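# Slide a sliding door fully open and leave it

## Task

Push or pull the sliding door until it is completely open, and make sure it stays open on its own once the robot lets go. Nothing else in the room may end up moved from where it began. The door must not be banged hard open or shut, and the robot must not topple or be left leaning; either of these means failure.

## Robot and tools

ROBOT. A Hello Robot Stretch 4: an omni-wheel base, a lift that rides up a mast, one arm that telescopes forward, a wrist with yaw, pitch and roll joints, and a two-finger gripper. It stands about 1.6 m tall; no part of the base rim is more than 0.23 m from the base origin. There is a single arm, so every joint command goes in one "joints" object keyed by joint name.

FRAMES. Base frame: origin on the floor below the base centre, x ahead, y to the left, z up. hand_pose is expressed in it and marks the point between the fingers, 0.015 m back from the tips; with all wrist joints at zero its axes line up with the base frame. The printed hand position may be slightly wrong. The odometry frame is the base frame as it was when the scene began.

execute_actions. Argument "actions" is a list holding one action or none (an empty list just reports state and pictures). Optional "cameras": names among head_camera, head_left_camera, head_right_camera, wrist_camera, "all"; omitted, null or ["all"] gives every camera, [] gives none, an unknown name rejects the call. An action contains "base", "joints", or both, optionally with "pace" and "contact_limits"; alternatively it is only {"end_of_arm": "enable_torque"}, which re-energises any wrist or gripper motor that shut itself off. Motions in one action begin together and may finish at different moments.
- "base" holds exactly one relative move, measured from where the base last reported itself: translate_m (metres, straight, + forward, -2 to 2), strafe_m (metres sideways, + left, -2 to 2), or rotate_rad (radians in place, + counter-clockwise from above, -3.2 to 3.2).
- "joints" are absolute targets: lift_m 0 to 1.2; arm_m 0 to 0.55 (extension); wrist_yaw_rad -1.134 to 4.276 (0 straight ahead, + to the left, 3.14 folded back, above 3.4 the arm may interfere); wrist_pitch_rad -1.117 to 4.259 (0 level, 1.57 pointing down); wrist_roll_rad -1.117 to 4.259 (0 fingers level, + clockwise viewed from behind); gripper_m 0 to 0.08, the finger gap. Done tolerances: ±0.004 for lift and arm, ±0.02 for yaw and roll, ±0.05 for pitch, ±0.002 for gripper. A joint target beyond range is clipped and the result notes it; any other bad value or unknown key rejects the call with no motion.
- "pace": "slow", "default", "fast", "max" (base up to 0.1/0.3/0.4/0.6 m/s and 1/2/3/4 rad/s; slower when the lift is above 0.2, down to 0.3 m/s and 1 rad/s at 1.2). Omitted means default.
- "contact_limits": {"arm_m": value}, 0 (gentlest) to 0.75 (firmest), default 0.5; the arm halts when it pushes beyond this.
Each action runs at most 15 s. A part you leave out of an action may still be driving toward its earlier target without the status showing it. To unfold the wrist at the start, one action with lift_m 0.4 and wrist_yaw_rad 0 works.

wait: "seconds" 0 to 10; commands nothing new and returns the same state and pictures as an empty action list.

zoom_image: "camera" (one of the four names) and "region" [x0, y0, x1, y1] in pixels of that camera's most recent full image, top-left is (0, 0), at most 504 by 504.

finished_scene: "scene" is the integer number of the current scene. It ends the scene once the last command has been held, is irreversible, and says whether the goal was met. The door must already be open and staying open. Replying with no tool call ends everything.

CAMERAS. head_camera sits atop the mast looking forward and down (turn the base to look elsewhere); head_left_camera and head_right_camera are fisheyes beside it, angled more steeply down, showing base and arm; wrist_camera looks along the fingers with the tips near the bottom of its picture.

RESULT LINES. base_status and joint_status give how each commanded motion ended: "done" (for the base, wheels turned the full amount even if slipping), "off_target" (stopped short, maybe still pushing), "contact_stop_at_<key>" (met resistance, target dropped, part may go slack), "limit_stop_at_<name>" (built-in limit; "limit_stop_at_tilt" means leaning over 6 degrees and lift, arm and wheels go slack; "limit_stop_at_own_body" means self-collision), "time_out", "torque_fault" (wrist or gripper motor went limp; send enable_torque). A reported stop cancels the rest of that reply's motion calls. on_its_own lists what moved or holds without your command; "held at" is the held target. lidar_m: 12 distances in metres, 30-degree sectors counter-clockwise from straight ahead (4th left, 7th behind, 10th right); "-" is nothing seen or closer than 0.25 m; it sees roughly 0.15 m up to robot height. wrist_depth_mm: 7x7 grid of depths, 100 to 2000 mm. base_odometry counts wheel turns only; if turned_by_wheels and turned_by_imu differ by over about 0.1 rad, the base hit something or slipped. base_tilt in degrees, forward and right positive, with a fixed bias up to about 1.5. motor_effort: percent of maximum, positive toward higher joint values, bracketed value is the peak; wheel motors positive turn the base right. A gripper effort stuck over about 50 away from 0 faults the gripper.

AVOID. Moving the door fast (slamming), shoving hard with high contact limits or a raised gripper (can tip the robot), driving or turning with a heavy load and arm_m above 0.2, pressing the gripper into things during base or arm moves (wrist torque fault), knocking other objects, and ending tilted. Use slow pace and light contact limits when touching the door, and let go only once it rests fully open.

Each tool is called as name(argument=value, ...) on one line, values as JSON.

## Session

execute_actions(actions=[])

Scene clock: 0.00 s.
base_odometry: x=+0.000 y=+0.000 heading=+0.000 (m, m, rad; odometry frame)
turned_by_wheels: +0.000 (rad since the last result)
turned_by_imu: +0.000 (rad since the last result)
base_tilt: forward=+0.4 right=+0.8 (deg)
lidar_m: 0.88 1.06 1.15 2.32 1.39 0.81 0.69 0.79 1.01 1.44 1.45 0.95
base_status: not commanded
joint_positions: lift_m=+0.121 arm_m=+0.001 wrist_yaw_rad=+3.198 wrist_pitch_rad=-0.001 wrist_roll_rad=+0.013 gripper_m=+0.040
joint_status: not commanded
motor_effort: lift_m=+19 arm_m=-1 wrist_yaw_rad=+0 wrist_pitch_rad=-7 wrist_roll_rad=-1 gripper_m=-1 wheel_0=+0 wheel_1=+0 wheel_2=+0 (%)
hand_pose: x=-0.0451 y=+0.0752 z=+0.2998 quat_wxyz=(-0.028, +0.000, +0.007, +1.000) (m; base frame)
wrist_depth_mm: - 129 820 842 878 904 931 / - 116 148 842 878 917 946 / - 122 159 854 891 917 931 / 132 132 831 866 891 917 946 / 854 878 831 842 904 946 960 / 831 854 831 854 139 931 960 / 223 - 421 732 - - 732
pictures: head_camera, head_left_camera, head_right_camera, wrist_camera
Images, in order (width x height): head_camera 420x560, head_left_camera 420x672, head_right_camera 420x672, wrist_camera 616x392.

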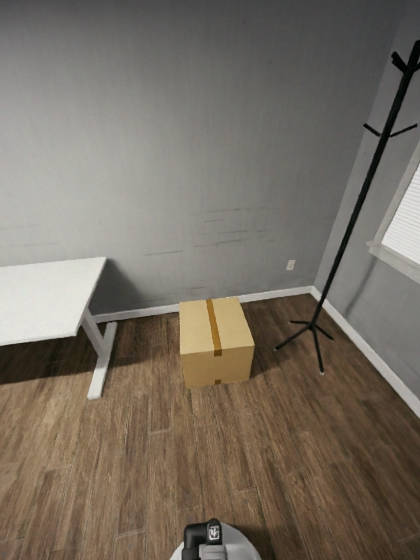

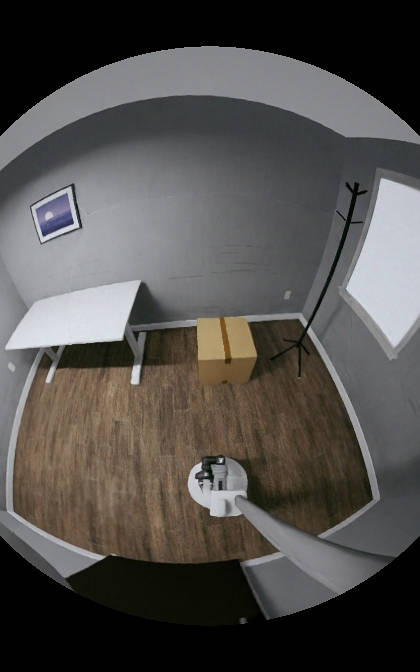

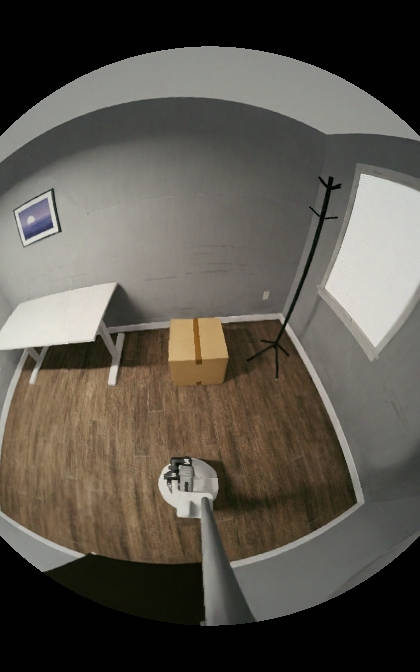

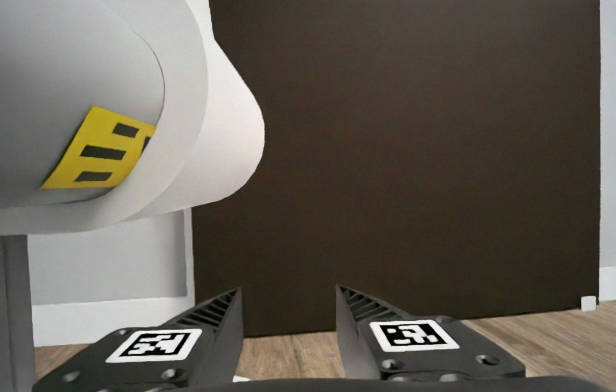

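execute_actions(actions=[{"base":{"rotate_rad":-2.97},"joints":{"lift_m":0.8,"wrist_yaw_rad":0,"gripper_m":0.08}}])

Scene clock: 3.73 s.
base_odometry: x=+0.000 y=+0.000 heading=-2.970 (m, m, rad; odometry frame)
turned_by_wheels: -2.970 (rad since the last result)
turned_by_imu: -2.925 (rad since the last result)
base_tilt: forward=+0.4 right=+0.7 (deg)
lidar_m: 0.68 0.85 1.19 1.43 1.36 0.90 0.88 1.04 1.36 2.31 1.02 0.77
base_status: done
joint_positions: lift_m=+0.800 arm_m=+0.001 wrist_yaw_rad=+0.000 wrist_pitch_rad=-0.001 wrist_roll_rad=+0.013 gripper_m=+0.080
joint_status: all done
motor_effort: lift_m=+23(24) arm_m=-2(1) wrist_yaw_rad=-1(5) wrist_pitch_rad=-6(8) wrist_roll_rad=+2(1) gripper_m=+1(2) wheel_0=+0(8) wheel_1=-1(9) wheel_2=-1(6) (%)
hand_pose: x=+0.3850 y=-0.0874 z=+0.9780 quat_wxyz=(+1.000, +0.007, +0.000, +0.000) (m; base frame)
wrist_depth_mm: 554 559 492 496 496 500 496 / 559 554 496 500 500 504 500 / 564 564 500 500 504 500 500 / 564 569 496 500 504 504 512 / 569 574 504 504 508 512 508 / 574 569 504 508 163 512 517 / - 116 521 512 329 - -
pictures: head_camera, head_left_camera, head_right_camera, wrist_camera
camera_calibration (this result's frames):
wrist_camera: T_world_to_cam=[[-0.0457156, -0.998196, -0.0389287, -0.0385562], [-0.0404863, 0.0407888, -0.998347, 1.04273], [0.998134, -0.0440639, -0.042278, -0.191666], [0, 0, 0, 1]] pos_world=[0.231762, -0.089464, 1.03141]
Images, in order (width x height): head_camera 420x560, head_left_camera 420x672, head_right_camera 420x672, wrist_camera 616x392.

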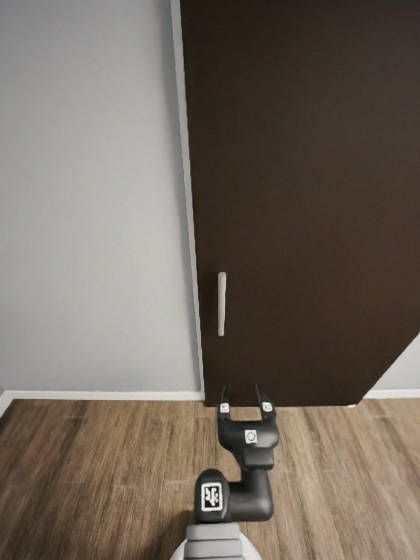

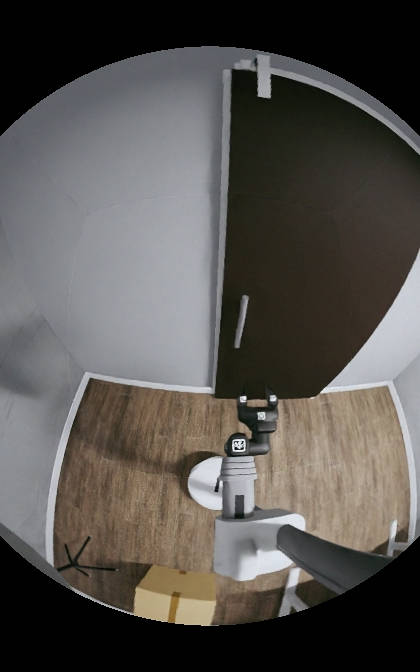

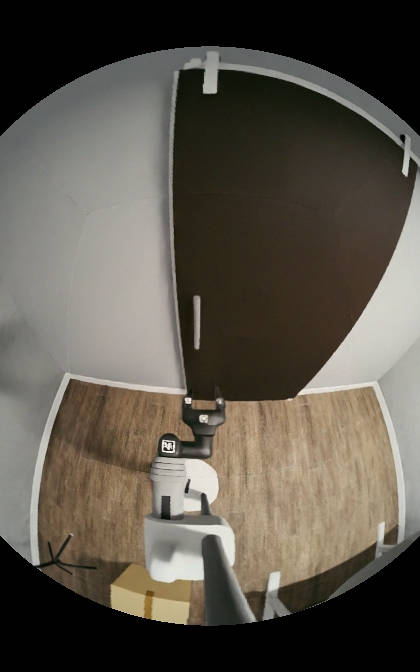

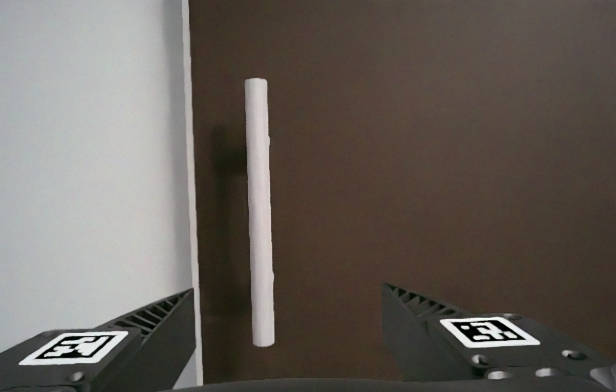

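Aligned. Handle y≈-0.055, x≈0.68.

execute_actions(actions=[{"base":{"strafe_m":0.035},"joints":{"arm_m":0.29}}], cameras=["wrist_camera","head_right_camera"])

execute_actions(actions=[{"base":{"strafe_m":-0.6},"pace":"slow"}])

Scene clock: 6.23 s.
base_odometry: x=+0.006 y=-0.035 heading=-2.970 (m, m, rad; odometry frame)
turned_by_wheels: +0.000 (rad since the last result)
turned_by_imu: +0.000 (rad since the last result)
base_tilt: forward=+0.4 right=+0.6 (deg)
lidar_m: 0.67 0.83 1.20 1.39 1.31 0.88 0.88 1.07 1.33 2.33 1.02 0.75
base_status: done
joint_positions: lift_m=+0.800 arm_m=+0.289 wrist_yaw_rad=+0.000 wrist_pitch_rad=-0.001 wrist_roll_rad=+0.013 gripper_m=+0.080
joint_status: all done
motor_effort: lift_m=+23(23) arm_m=+5(5) wrist_yaw_rad=+0(1) wrist_pitch_rad=-8(7) wrist_roll_rad=+1(1) gripper_m=+1(1) wheel_0=+2(8) wheel_1=-1(5) wheel_2=-1(1) (%)
hand_pose: x=+0.6727 y=-0.0874 z=+0.9780 quat_wxyz=(+1.000, +0.007, +0.000, +0.000) (m; base frame)
wrist_depth_mm: 278 214 213 150 215 216 216 / 278 216 216 151 216 219 217 / 281 217 217 151 219 220 220 / 283 282 219 153 220 220 220 / 285 285 221 154 221 223 224 / 289 221 222 155 163 224 224 / - 117 224 157 184 - -
pictures: head_right_camera, wrist_camera
camera_calibration (this result's frames):
wrist_camera: T_world_to_cam=[[-0.0456579, -0.998198, -0.0389318, -0.0254232], [-0.0404257, 0.0407868, -0.99835, 1.05436], [0.998139, -0.0440087, -0.0422151, -0.478983], [0, 0, 0, 1]] pos_world=[0.519554, -0.0894607, 1.03141]
Images, in order (width x height): head_right_camera 420x672, wrist_camera 616x392.

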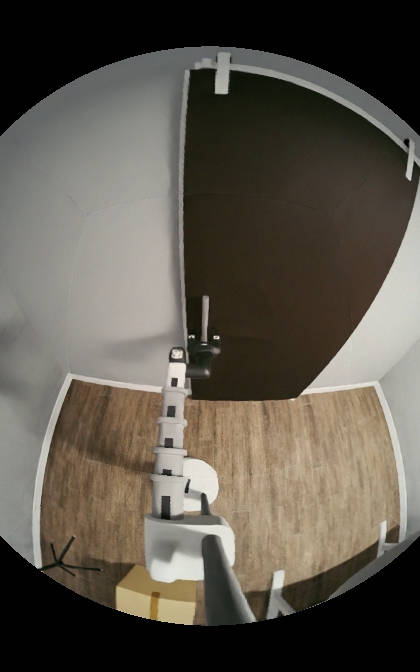

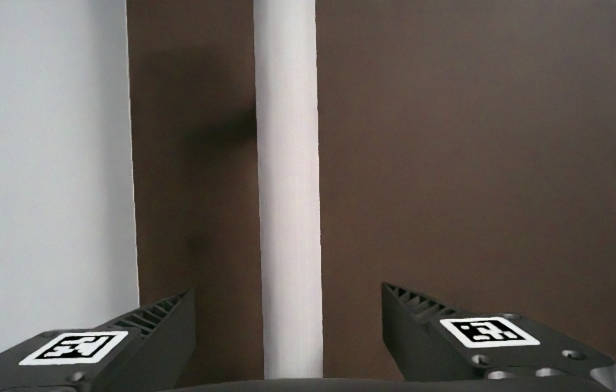

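Scene clock: 13.37 s.
base_odometry: x=-0.097 y=+0.556 heading=-2.970 (m, m, rad; odometry frame)
turned_by_wheels: +0.000 (rad since the last result)
turned_by_imu: +0.017 (rad since the last result)
base_tilt: forward=+0.3 right=+0.8 (deg)
lidar_m: 0.64 0.97 1.19 2.00 1.23 1.07 0.95 1.01 1.46 1.75 0.94 0.71
base_status: done
joint_positions: lift_m=+0.800 arm_m=+0.289 wrist_yaw_rad=+0.000 wrist_pitch_rad=-0.001 wrist_roll_rad=+0.013 gripper_m=+0.080
joint_status: not commanded
motor_effort: lift_m=+23(23) arm_m=+4(5) wrist_yaw_rad=-1(69) wrist_pitch_rad=-7(7) wrist_roll_rad=+1(0) gripper_m=+1(0) wheel_0=+2(35) wheel_1=+0(7) wheel_2=+0(9) (%)
hand_pose: x=+0.6728 y=-0.0873 z=+0.9780 quat_wxyz=(+1.000, +0.007, +0.000, +0.000) (m; base frame)
wrist_depth_mm: - 186 121 185 185 185 184 / - 187 121 186 186 186 186 / - 189 121 188 187 187 187 / - 189 122 190 189 189 188 / - 191 122 190 190 190 190 / - 192 123 192 163 191 191 / - 117 125 193 168 - -
pictures: head_camera, head_left_camera, head_right_camera, wrist_camera
camera_calibration (this result's frames):
wrist_camera: T_world_to_cam=[[-0.0454639, -0.998207, -0.0389303, -0.0255118], [-0.040466, 0.0407789, -0.998348, 1.05439], [0.998146, -0.0438134, -0.0422474, -0.478989], [0, 0, 0, 1]] pos_world=[0.519608, -0.0894491, 1.03142]
Images, in order (width x height): head_camera 420x560, head_left_camera 420x672, head_right_camera 420x672, wrist_camera 616x392.

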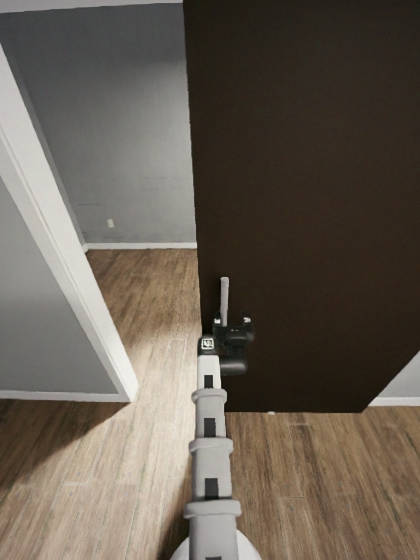

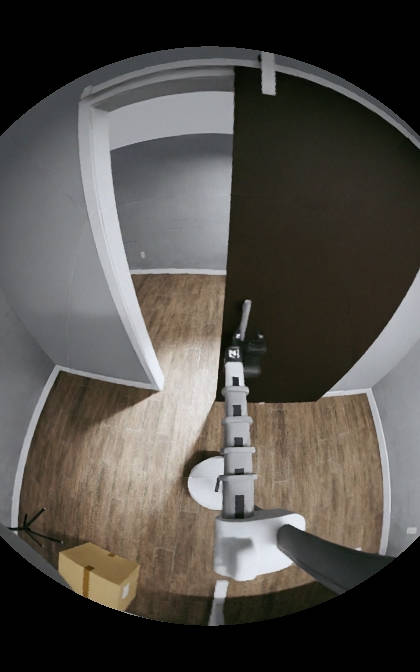

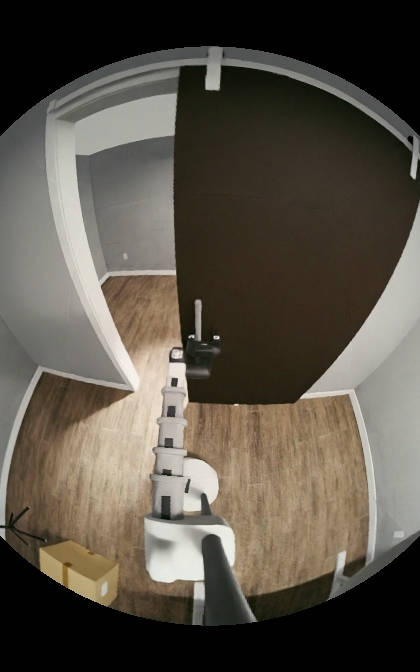

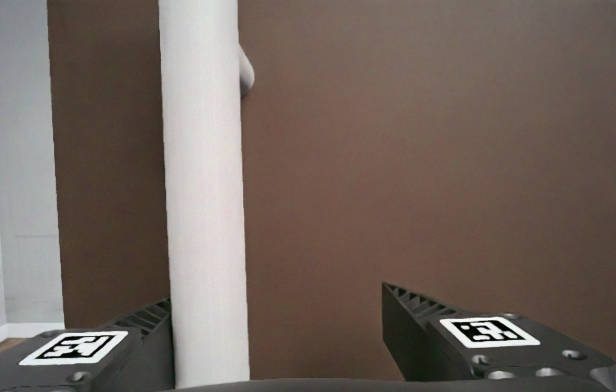

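execute_actions(actions=[{"base":{"strafe_m":-0.33},"joints":{"arm_m":0.27},"pace":"slow"}])

Scene clock: 17.97 s.
base_odometry: x=-0.154 y=+0.881 heading=-2.970 (m, m, rad; odometry frame)
turned_by_wheels: +0.000 (rad since the last result)
turned_by_imu: +0.008 (rad since the last result)
base_tilt: forward=+0.3 right=+0.6 (deg)
lidar_m: 0.63 1.21 1.16 2.32 1.28 1.00 0.97 1.04 1.45 1.42 0.93 0.71
base_status: done
joint_positions: lift_m=+0.800 arm_m=+0.270 wrist_yaw_rad=+0.000 wrist_pitch_rad=-0.001 wrist_roll_rad=+0.013 gripper_m=+0.080
joint_status: all done
motor_effort: lift_m=+23(23) arm_m=+0(9) wrist_yaw_rad=+1(72) wrist_pitch_rad=-8(7) wrist_roll_rad=+1(1) gripper_m=+0(0) wheel_0=+2(27) wheel_1=+0(5) wheel_2=+0(17) (%)
hand_pose: x=+0.6536 y=-0.0874 z=+0.9780 quat_wxyz=(+1.000, +0.007, +0.000, +0.000) (m; base frame)
wrist_depth_mm: - 183 116 181 181 181 180 / - 185 117 183 182 182 182 / - 186 118 183 184 183 183 / - 187 118 186 185 185 184 / - 188 119 186 187 186 185 / - 190 120 189 163 186 186 / - 117 121 189 167 - -
pictures: head_camera, head_left_camera, head_right_camera, wrist_camera
camera_calibration (this result's frames):
wrist_camera: T_world_to_cam=[[-0.0454777, -0.998206, -0.0389353, -0.0263728], [-0.0403551, 0.0407796, -0.998353, 1.05357], [0.99815, -0.0438315, -0.0421373, -0.459956], [0, 0, 0, 1]] pos_world=[0.500422, -0.0894502, 1.03143]
Images, in order (width x height): head_camera 420x560, head_left_camera 420x672, head_right_camera 420x672, wrist_camera 616x392.

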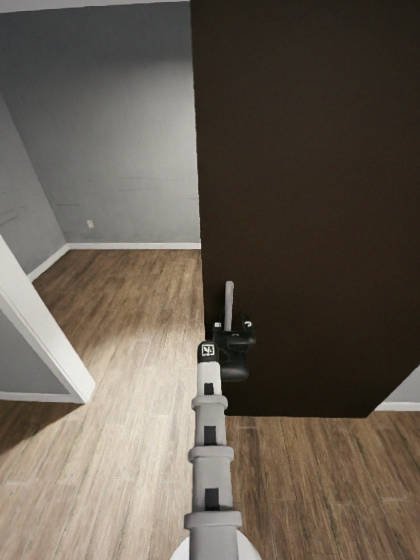

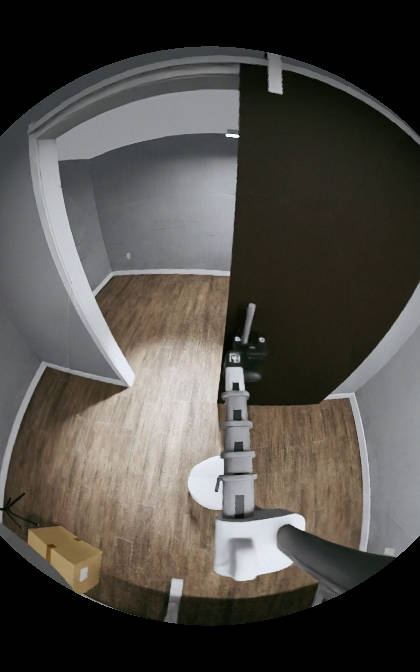

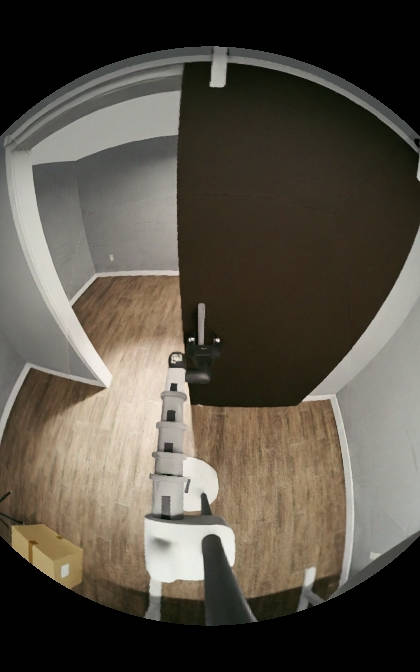

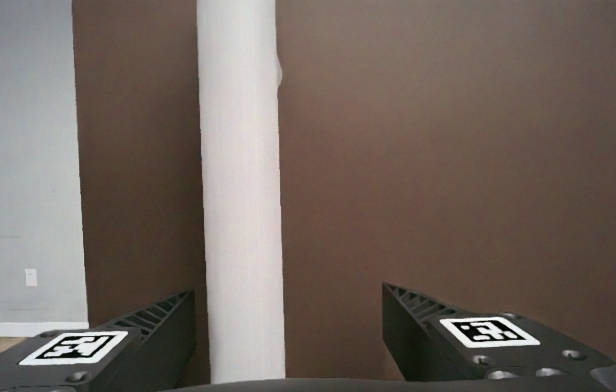

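execute_actions(actions=[{"base":{"strafe_m":-0.06},"joints":{"arm_m":0.26},"pace":"slow"}], cameras=["wrist_camera","head_right_camera"])

Scene clock: 19.90 s.
base_odometry: x=-0.164 y=+0.941 heading=-2.969 (m, m, rad; odometry frame)
turned_by_wheels: +0.000 (rad since the last result)
turned_by_imu: +0.001 (rad since the last result)
base_tilt: forward=+0.4 right=+0.8 (deg)
lidar_m: 0.60 1.28 1.21 2.39 1.30 0.99 0.97 1.03 1.40 1.36 0.90 0.70
base_status: done
joint_positions: lift_m=+0.800 arm_m=+0.260 wrist_yaw_rad=+0.000 wrist_pitch_rad=-0.001 wrist_roll_rad=+0.013 gripper_m=+0.080
joint_status: all done
motor_effort: lift_m=+23(23) arm_m=-1(8) wrist_yaw_rad=+0(68) wrist_pitch_rad=-6(6) wrist_roll_rad=+0(3) gripper_m=+0(0) wheel_0=+2(22) wheel_1=+1(5) wheel_2=+1(11) (%)
hand_pose: x=+0.6438 y=-0.0874 z=+0.9781 quat_wxyz=(+1.000, +0.007, -0.001, +0.000) (m; base frame)
wrist_depth_mm: - 189 123 187 187 186 186 / - 191 125 189 188 187 186 / - 192 127 190 189 189 187 / - 193 131 191 191 190 189 / - 194 193 193 193 191 191 / - 196 145 193 163 192 192 / - 117 144 196 170 - -
pictures: head_right_camera, wrist_camera
camera_calibration (this result's frames):
wrist_camera: T_world_to_cam=[[-0.0454895, -0.998205, -0.0389448, -0.0268046], [-0.0401425, 0.0407803, -0.998361, 1.05309], [0.998158, -0.0438516, -0.0419255, -0.450373], [0, 0, 0, 1]] pos_world=[0.490598, -0.0894514, 1.03144]
Images, in order (width x height): head_right_camera 420x672, wrist_camera 616x392.

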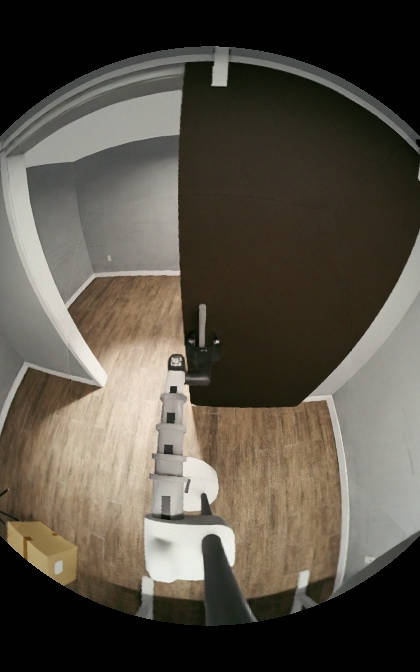

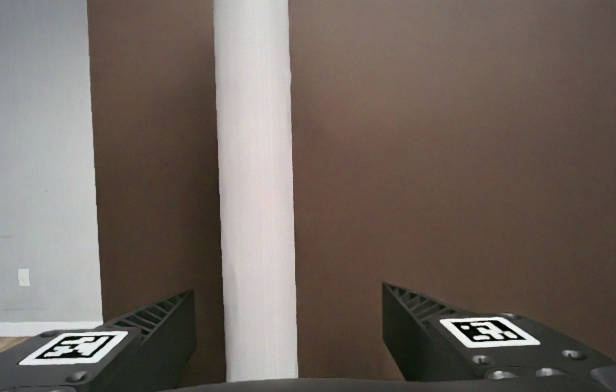

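execute_actions(actions=[{"base":{"strafe_m":-0.04},"pace":"slow"}], cameras=["wrist_camera"])

Scene clock: 21.57 s.
base_odometry: x=-0.171 y=+0.980 heading=-2.966 (m, m, rad; odometry frame)
turned_by_wheels: +0.004 (rad since the last result)
turned_by_imu: +0.005 (rad since the last result)
base_tilt: forward=+0.4 right=+0.7 (deg)
lidar_m: 0.61 1.33 1.24 2.42 1.34 1.00 0.97 1.03 1.36 1.33 0.90 0.70
base_status: done
joint_positions: lift_m=+0.800 arm_m=+0.260 wrist_yaw_rad=+0.023 wrist_pitch_rad=-0.001 wrist_roll_rad=+0.013 gripper_m=+0.080
joint_status: not commanded
on_its_own: wrist_yaw_rad is at rest, and its effort (-67) is outside its rest range (-13 to +13)
motor_effort: lift_m=+23(23) arm_m=+0(1) wrist_yaw_rad=-67(65) wrist_pitch_rad=-6(6) wrist_roll_rad=+4(1) gripper_m=+0(0) wheel_0=+27(28) wheel_1=+10(13) wheel_2=+9(10) (%)
hand_pose: x=+0.6456 y=-0.0825 z=+0.9781 quat_wxyz=(+1.000, +0.007, -0.001, +0.012) (m; base frame)
wrist_depth_mm: - 189 122 183 180 178 176 / - 190 122 185 182 180 178 / - 192 123 186 183 181 180 / - 194 123 187 185 182 181 / - 195 123 189 187 183 182 / - 195 124 191 163 183 183 / - 117 125 193 167 - -
pictures: wrist_camera
camera_calibration (this result's frames):
wrist_camera: T_world_to_cam=[[-0.0227241, -0.998983, -0.0389523, -0.0366147], [-0.0408352, 0.0398573, -0.998371, 1.05339], [0.998907, -0.0210964, -0.0416994, -0.450778], [0, 0, 0, 1]] pos_world=[0.492469, -0.0880727, 1.03145]
Images, in order (width x height): wrist_camera 616x392.

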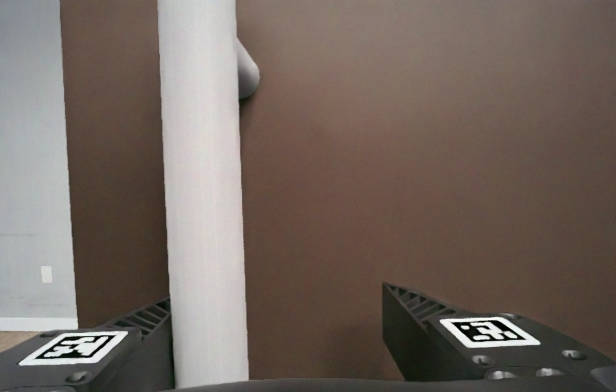

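execute_actions(actions=[{"base":{"strafe_m":0.04}}], cameras=[])

finished_scene(scene=1)

Scene clock: 23.10 s.
base_odometry: x=-0.164 y=+0.940 heading=-2.966 (m, m, rad; odometry frame)
turned_by_wheels: +0.000 (rad since the last result)
turned_by_imu: +0.000 (rad since the last result)
base_tilt: forward=+0.3 right=+0.7 (deg)
lidar_m: 0.61 1.27 1.22 2.39 1.31 0.98 0.98 1.04 1.40 1.36 0.90 0.69
base_status: done
joint_positions: lift_m=+0.800 arm_m=+0.260 wrist_yaw_rad=+0.000 wrist_pitch_rad=-0.001 wrist_roll_rad=+0.013 gripper_m=+0.080
joint_status: not commanded
motor_effort: lift_m=+23(23) arm_m=+0(0) wrist_yaw_rad=+1(66) wrist_pitch_rad=-8(8) wrist_roll_rad=+0(2) gripper_m=+0(0) wheel_0=+0(22) wheel_1=+1(9) wheel_2=-1(9) (%)
hand_pose: x=+0.6437 y=-0.0874 z=+0.9780 quat_wxyz=(+1.000, +0.007, +0.000, +0.000) (m; base frame)
wrist_depth_mm: - 189 188 187 186 186 184 / - 190 189 187 187 186 186 / - 192 190 189 189 188 187 / - 193 192 133 190 189 189 / - 195 193 132 192 190 190 / - 195 194 132 163 191 191 / - 117 196 131 169 - -
pictures: none
No camera images: the call's "cameras" was empty. Leave "cameras" out to get every camera's image.

The scene is finished: the task was done.


## Next scene

The same job, from a new start.

execute_actions(actions=[])

Scene clock: 0.00 s.
base_odometry: x=+0.000 y=+0.000 heading=+0.000 (m, m, rad; odometry frame)
turned_by_wheels: +0.000 (rad since the last result)
turned_by_imu: +0.000 (rad since the last result)
base_tilt: forward=+0.5 right=+0.7 (deg)
lidar_m: 0.99 0.95 0.82 1.12 1.83 1.31 0.86 0.81 0.84 1.22 1.86 1.73
base_status: not commanded
joint_positions: lift_m=+0.232 arm_m=+0.001 wrist_yaw_rad=+3.161 wrist_pitch_rad=-0.001 wrist_roll_rad=+0.013 gripper_m=+0.040
joint_status: not commanded
motor_effort: lift_m=+19 arm_m=-1 wrist_yaw_rad=+1 wrist_pitch_rad=-6 wrist_roll_rad=+1 gripper_m=-1 wheel_0=+0 wheel_1=+0 wheel_2=+0 (%)
hand_pose: x=-0.0421 y=+0.0832 z=+0.4106 quat_wxyz=(-0.010, +0.000, +0.007, +1.000) (m; base frame)
wrist_depth_mm: - 132 1008 1182 1430 1708 1576 / - 124 237 1229 1397 1756 1576 / - 133 196 1205 1397 1661 1618 / 121 134 976 1229 1464 1661 1661 / 798 891 1008 1205 1430 1661 1618 / 798 878 960 1182 140 1308 1308 / 798 - 150 976 - - 991
pictures: head_camera, head_left_camera, head_right_camera, wrist_camera
camera_calibration (this result's frames):
wrist_camera: T_world_to_cam=[[0.0262049, 0.998898, -0.0389292, -0.0730333], [0.0412324, -0.0399895, -0.998349, 0.46218], [-0.998806, 0.0245565, -0.0422349, 0.128295], [0, 0, 0, 1]] pos_world=[0.110999, 0.0882847, 0.463993]
Images, in order (width x height): head_camera 420x560, head_left_camera 420x672, head_right_camera 420x672, wrist_camera 616x392.

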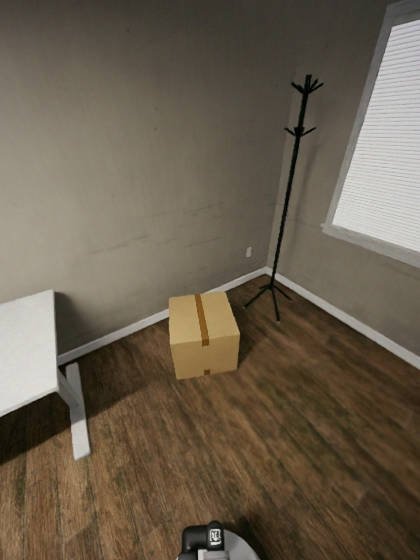

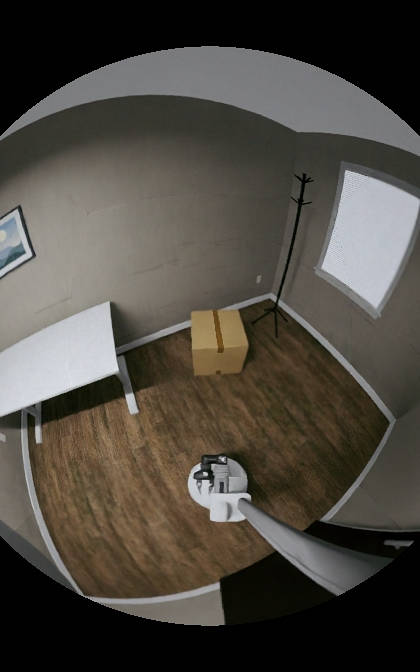

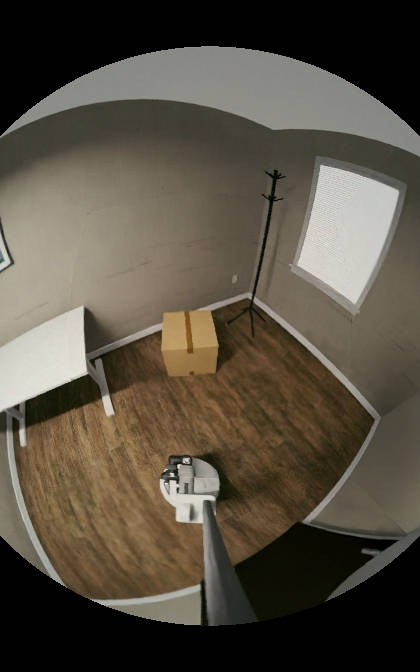

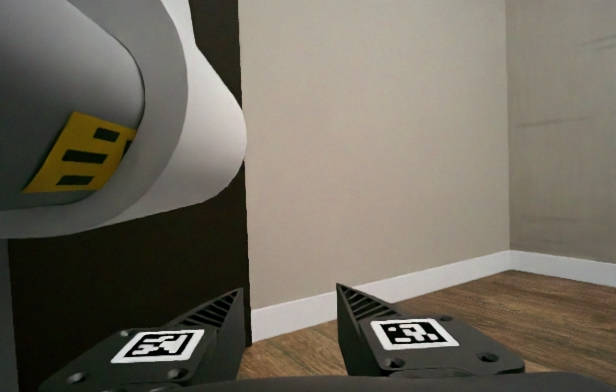

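execute_actions(actions=[{"base":{"rotate_rad":-2.59},"joints":{"lift_m":0.8,"wrist_yaw_rad":0,"gripper_m":0.08}}], cameras=[])

execute_actions(actions=[{"base":{"strafe_m":0.45},"joints":{"arm_m":0.15}}])

Scene clock: 3.60 s.
base_odometry: x=+0.000 y=+0.000 heading=-2.590 (m, m, rad; odometry frame)
turned_by_wheels: -2.590 (rad since the last result)
turned_by_imu: -2.551 (rad since the last result)
base_tilt: forward=+0.5 right=+0.7 (deg)
lidar_m: 0.79 0.84 1.28 1.85 1.78 0.97 0.84 0.83 1.23 1.82 1.19 0.84
base_status: done
joint_positions: lift_m=+0.800 arm_m=+0.001 wrist_yaw_rad=+0.000 wrist_pitch_rad=-0.001 wrist_roll_rad=+0.013 gripper_m=+0.080
joint_status: all done
motor_effort: lift_m=+23(23) arm_m=-1(1) wrist_yaw_rad=+1(5) wrist_pitch_rad=-6(8) wrist_roll_rad=+2(1) gripper_m=+1(0) wheel_0=+0(8) wheel_1=-1(11) wheel_2=-2(7) (%)
hand_pose: x=+0.3850 y=-0.0874 z=+0.9780 quat_wxyz=(+1.000, +0.007, +0.000, +0.000) (m; base frame)
wrist_depth_mm: 580 580 591 591 597 597 661 / 580 585 591 591 597 597 668 / 580 591 597 597 603 603 668 / 591 591 597 603 603 609 676 / 597 609 603 615 615 621 676 / 603 603 609 609 165 621 683 / - 114 609 615 382 - -
pictures: none
No camera images: the call's "cameras" was empty. Leave "cameras" out to get every camera's image.

Scene clock: 6.43 s.
base_odometry: x=+0.236 y=-0.383 heading=-2.590 (m, m, rad; odometry frame)
turned_by_wheels: +0.000 (rad since the last result)
turned_by_imu: -0.001 (rad since the last result)
base_tilt: forward=+0.5 right=+0.7 (deg)
lidar_m: 0.76 0.93 1.29 1.41 1.48 0.80 0.82 1.00 1.18 2.27 1.14 0.85
base_status: done
joint_positions: lift_m=+0.800 arm_m=+0.149 wrist_yaw_rad=+0.000 wrist_pitch_rad=-0.001 wrist_roll_rad=+0.013 gripper_m=+0.080
joint_status: all done
motor_effort: lift_m=+23(23) arm_m=+5(5) wrist_yaw_rad=-1(2) wrist_pitch_rad=-7(7) wrist_roll_rad=+1(1) gripper_m=+1(0) wheel_0=+0(2) wheel_1=-1(7) wheel_2=+0(1) (%)
hand_pose: x=+0.5327 y=-0.0874 z=+0.9780 quat_wxyz=(+1.000, +0.007, +0.000, +0.000) (m; base frame)
wrist_depth_mm: 504 504 455 459 455 459 466 / 508 500 455 452 459 466 469 / 508 508 459 462 466 469 473 / 512 517 466 466 469 473 473 / 517 521 469 469 469 473 480 / 521 521 466 469 165 480 480 / - 115 473 473 310 - -
pictures: head_camera, head_left_camera, head_right_camera, wrist_camera
camera_calibration (this result's frames):
wrist_camera: T_world_to_cam=[[-0.0456856, -0.998197, -0.0389257, -0.0318146], [-0.0404193, 0.0407816, -0.99835, 1.04869], [0.998138, -0.0440369, -0.0422096, -0.339204], [0, 0, 0, 1]] pos_world=[0.379506, -0.0894621, 1.03141]
Images, in order (width x height): head_camera 420x560, head_left_camera 420x672, head_right_camera 420x672, wrist_camera 616x392.

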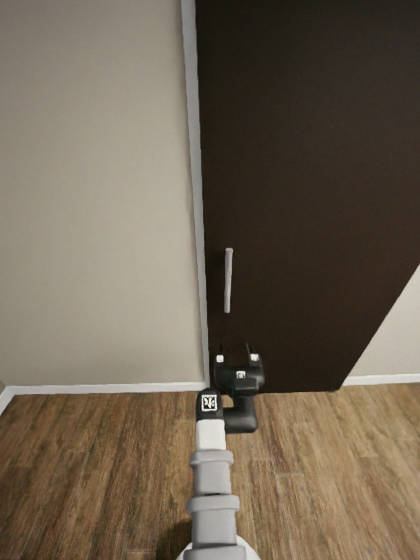

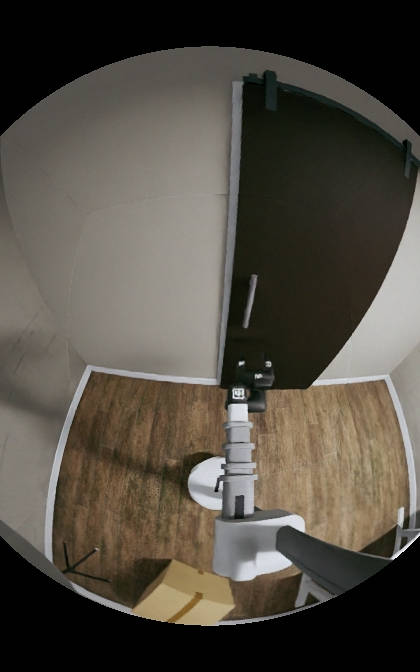

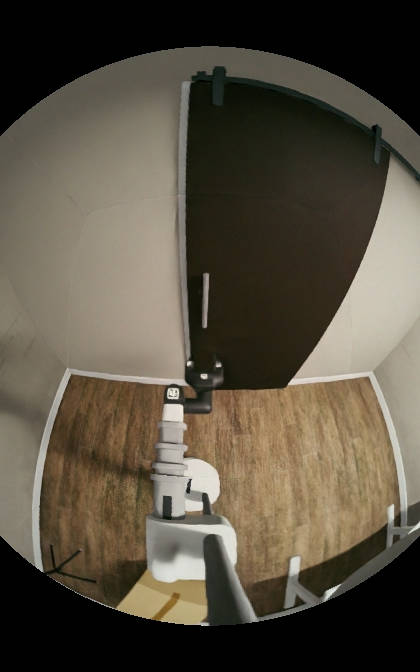

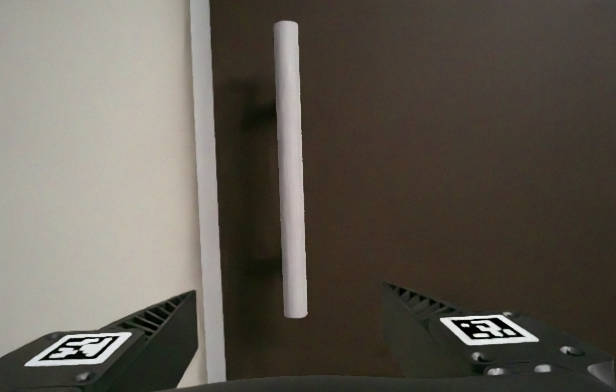

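Narrower door (~0.93; travel ~0.85).

execute_actions(actions=[{"joints":{"arm_m":0.4,"lift_m":0.85}}], cameras=[])

execute_actions(actions=[{"base":{"strafe_m":-0.8},"pace":"slow"}])

Scene clock: 8.57 s.
base_odometry: x=+0.236 y=-0.383 heading=-2.590 (m, m, rad; odometry frame)
turned_by_wheels: +0.000 (rad since the last result)
turned_by_imu: +0.000 (rad since the last result)
base_tilt: forward=+0.4 right=+0.7 (deg)
lidar_m: 0.77 0.91 1.30 1.41 1.48 0.80 0.81 1.03 1.18 2.27 1.16 0.85
base_status: not commanded
joint_positions: lift_m=+0.850 arm_m=+0.399 wrist_yaw_rad=+0.000 wrist_pitch_rad=-0.001 wrist_roll_rad=+0.013 gripper_m=+0.080
joint_status: all done
motor_effort: lift_m=+23(24) arm_m=+5(5) wrist_yaw_rad=-1(0) wrist_pitch_rad=-7(7) wrist_roll_rad=+2(0) gripper_m=+1(1) wheel_0=+0(0) wheel_1=-1(1) wheel_2=+0(0) (%)
hand_pose: x=+0.7827 y=-0.0874 z=+1.0280 quat_wxyz=(+1.000, +0.007, +0.000, +0.000) (m; base frame)
wrist_depth_mm: 264 209 210 146 213 214 216 / 264 211 211 146 215 216 217 / 267 213 213 148 216 218 219 / 267 257 215 150 217 219 220 / 268 258 216 152 220 220 222 / 271 216 218 153 165 222 224 / - 114 220 153 184 - -
pictures: none
No camera images: the call's "cameras" was empty. Leave "cameras" out to get every camera's image.

action 0: "base": strafe_m = -0.8 would last too long for one action: at the pace "slow" strafe_m can be at most 0.78 in either direction: name a faster pace, or command the rest in another action

execute_actions(actions=[{"base":{"strafe_m":-0.78},"pace":"slow"}])

Scene clock: 17.73 s.
base_odometry: x=-0.174 y=+0.280 heading=-2.589 (m, m, rad; odometry frame)
turned_by_wheels: +0.001 (rad since the last result)
turned_by_imu: +0.014 (rad since the last result)
base_tilt: forward=+0.4 right=+0.7 (deg)
lidar_m: 0.76 1.14 1.30 2.18 1.20 1.12 0.80 0.86 1.23 1.50 1.12 0.82
base_status: done
joint_positions: lift_m=+0.850 arm_m=+0.399 wrist_yaw_rad=+0.006 wrist_pitch_rad=-0.001 wrist_roll_rad=+0.013 gripper_m=+0.080
joint_status: not commanded
on_its_own: wrist_yaw_rad is at rest, and its effort (-18) is outside its rest range (-13 to +13)
motor_effort: lift_m=+23(24) arm_m=+5(5) wrist_yaw_rad=-18(59) wrist_pitch_rad=-7(7) wrist_roll_rad=+4(3) gripper_m=+0(1) wheel_0=+11(31) wheel_1=+2(10) wheel_2=+2(9) (%)
hand_pose: x=+0.7833 y=-0.0860 z=+1.0280 quat_wxyz=(+1.000, +0.007, +0.000, +0.003) (m; base frame)
wrist_depth_mm: - 187 123 187 187 187 188 / - 189 123 189 189 189 190 / - 190 123 190 190 190 191 / - 191 124 191 191 191 192 / - 193 124 193 193 194 193 / - 194 126 195 164 194 195 / - 115 128 196 172 - -
pictures: head_camera, head_left_camera, head_right_camera, wrist_camera
camera_calibration (this result's frames):
wrist_camera: T_world_to_cam=[[-0.0393231, -0.998468, -0.0389211, -0.0220778], [-0.0407262, 0.0405204, -0.998348, 1.10888], [0.998396, -0.0376731, -0.0422572, -0.586753], [0, 0, 0, 1]] pos_world=[0.630104, -0.0890808, 1.08139]
Images, in order (width x height): head_camera 420x560, head_left_camera 420x672, head_right_camera 420x672, wrist_camera 616x392.

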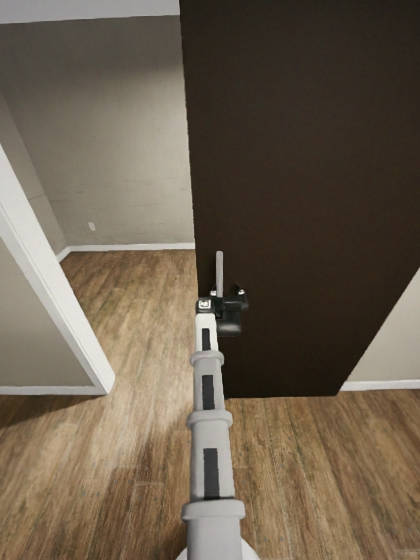

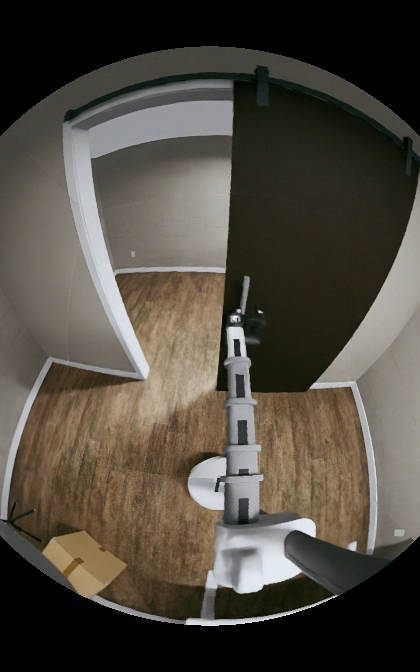

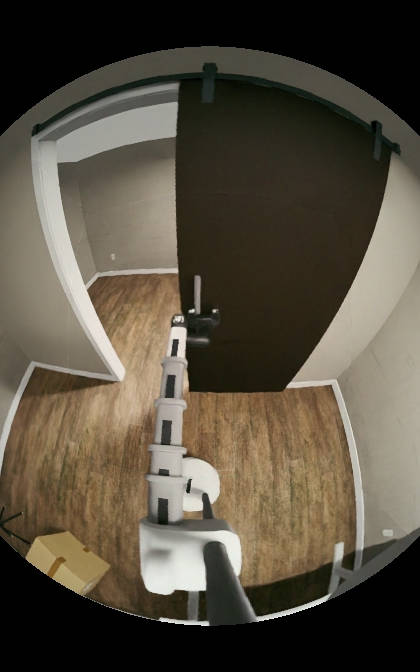

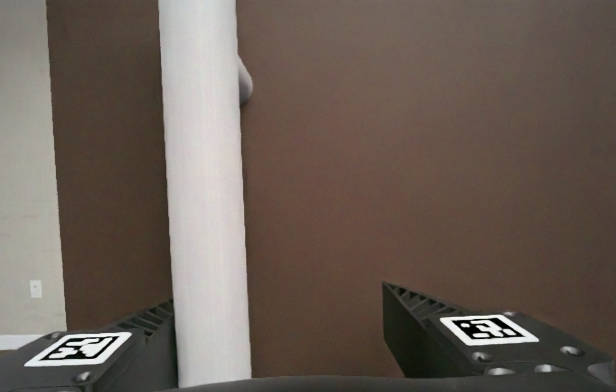

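execute_actions(actions=[{"base":{"strafe_m":-0.1},"pace":"slow"}], cameras=["wrist_camera","head_right_camera"])

zoom_image(camera="head_right_camera", region=[340,100,420,180])

Scene clock: 20.17 s.
base_odometry: x=-0.226 y=+0.365 heading=-2.588 (m, m, rad; odometry frame)
turned_by_wheels: +0.001 (rad since the last result)
turned_by_imu: +0.003 (rad since the last result)
base_tilt: forward=+0.4 right=+0.7 (deg)
lidar_m: 0.72 1.20 1.29 2.29 1.28 0.86 0.79 0.88 1.25 1.40 1.10 0.80
base_status: done
joint_positions: lift_m=+0.850 arm_m=+0.399 wrist_yaw_rad=+0.006 wrist_pitch_rad=-0.001 wrist_roll_rad=+0.013 gripper_m=+0.080
joint_status: not commanded
on_its_own: wrist_yaw_rad is at rest, and its effort (-17) is outside its rest range (-13 to +13)
motor_effort: lift_m=+24(23) arm_m=+5(5) wrist_yaw_rad=-17(35) wrist_pitch_rad=-8(7) wrist_roll_rad=+1(0) gripper_m=-1(0) wheel_0=+11(25) wheel_1=+2(7) wheel_2=+2(6) (%)
hand_pose: x=+0.7832 y=-0.0862 z=+1.0280 quat_wxyz=(+1.000, +0.007, +0.000, +0.003) (m; base frame)
wrist_depth_mm: 184 183 120 184 183 183 183 / - 185 120 185 185 185 185 / - 186 120 187 187 186 186 / - 188 121 187 188 188 187 / - 189 121 189 190 189 189 / - 190 122 191 164 190 190 / - 115 123 192 169 - -
pictures: head_right_camera, wrist_camera
camera_calibration (this result's frames):
wrist_camera: T_world_to_cam=[[-0.0398669, -0.998447, -0.0389222, -0.0217666], [-0.0406812, 0.0405428, -0.998349, 1.10885], [0.998377, -0.0382177, -0.0422343, -0.586768], [0, 0, 0, 1]] pos_world=[0.630057, -0.0891136, 1.08139]
Images, in order (width x height): head_right_camera 420x672, wrist_camera 616x392.

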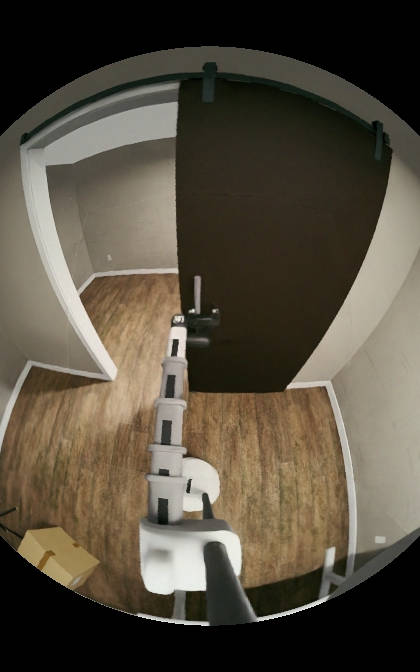

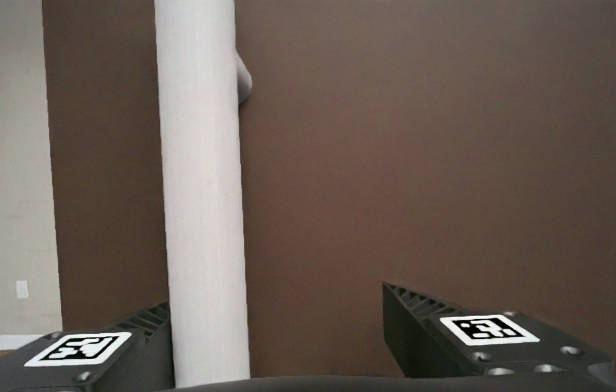

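Region (340, 100, 420, 180) of head_right_camera's 420x672 image, scaled by 6.300, with more detail than that image has.

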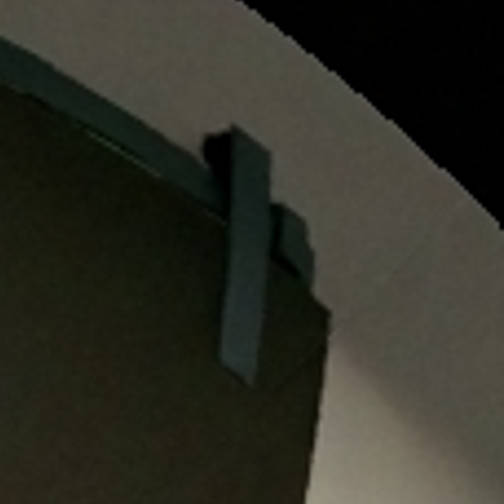

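execute_actions(actions=[{"base":{"strafe_m":-0.02},"pace":"slow"}], cameras=[])

execute_actions(actions=[{"base":{"strafe_m":0.035}}], cameras=["wrist_camera"])

Scene clock: 21.50 s.
base_odometry: x=-0.236 y=+0.382 heading=-2.587 (m, m, rad; odometry frame)
turned_by_wheels: +0.001 (rad since the last result)
turned_by_imu: +0.002 (rad since the last result)
base_tilt: forward=+0.3 right=+0.6 (deg)
lidar_m: 0.75 1.21 1.28 2.31 1.27 0.85 0.81 0.88 1.27 1.38 1.10 0.81
base_status: done
joint_positions: lift_m=+0.850 arm_m=+0.399 wrist_yaw_rad=+0.006 wrist_pitch_rad=-0.001 wrist_roll_rad=+0.013 gripper_m=+0.080
joint_status: not commanded
on_its_own: wrist_yaw_rad is at rest, and its effort (-18) is outside its rest range (-13 to +13)
motor_effort: lift_m=+24(24) arm_m=+5(5) wrist_yaw_rad=-18(34) wrist_pitch_rad=-7(8) wrist_roll_rad=+2(1) gripper_m=-1(0) wheel_0=+11(13) wheel_1=+2(11) wheel_2=+3(5) (%)
hand_pose: x=+0.7833 y=-0.0861 z=+1.0280 quat_wxyz=(+1.000, +0.007, +0.000, +0.003) (m; base frame)
wrist_depth_mm: 183 183 119 182 182 182 182 / - 185 119 184 185 184 183 / - 186 120 185 185 185 186 / - 187 120 186 187 186 187 / - 189 120 188 188 188 187 / - 189 121 190 165 189 189 / - 115 121 191 169 - -
pictures: none
No camera images: the call's "cameras" was empty. Leave "cameras" out to get every camera's image.

Scene clock: 22.47 s.
base_odometry: x=-0.218 y=+0.352 heading=-2.586 (m, m, rad; odometry frame)
turned_by_wheels: +0.000 (rad since the last result)
turned_by_imu: +0.000 (rad since the last result)
base_tilt: forward=+0.5 right=+0.7 (deg)
lidar_m: 0.75 1.21 1.29 2.26 1.24 1.20 0.80 0.84 1.27 1.42 1.08 0.81
base_status: done
joint_positions: lift_m=+0.850 arm_m=+0.399 wrist_yaw_rad=+0.000 wrist_pitch_rad=-0.001 wrist_roll_rad=+0.013 gripper_m=+0.080
joint_status: not commanded
motor_effort: lift_m=+24(24) arm_m=+5(5) wrist_yaw_rad=-1(17) wrist_pitch_rad=-8(7) wrist_roll_rad=+0(0) gripper_m=+0(1) wheel_0=+1(10) wheel_1=-1(10) wheel_2=+0(3) (%)
hand_pose: x=+0.7827 y=-0.0874 z=+1.0280 quat_wxyz=(+1.000, +0.007, +0.000, +0.000) (m; base frame)
wrist_depth_mm: - 184 184 118 185 186 186 / - 185 186 119 187 187 187 / - 187 187 120 188 188 188 / - 188 188 121 190 190 190 / - 189 190 122 190 191 191 / - 191 190 123 164 191 193 / - 114 193 124 170 - -
pictures: wrist_camera
camera_calibration (this result's frames):
wrist_camera: T_world_to_cam=[[-0.0456112, -0.998201, -0.038924, -0.01849], [-0.0404648, 0.0407788, -0.998348, 1.10873], [0.998139, -0.0439609, -0.042252, -0.58662], [0, 0, 0, 1]] pos_world=[0.629549, -0.0894575, 1.08139]
Images, in order (width x height): wrist_camera 616x392.

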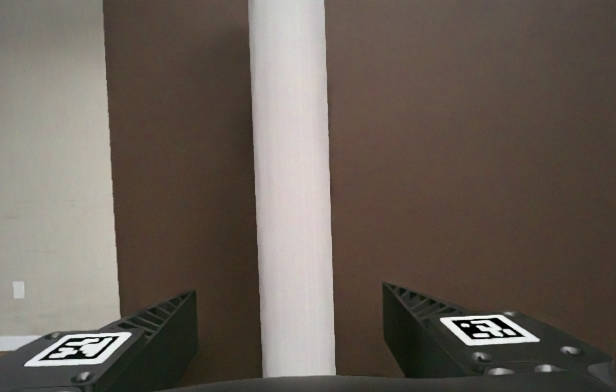

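finished_scene(scene=2)

The scene is finished: the task was done.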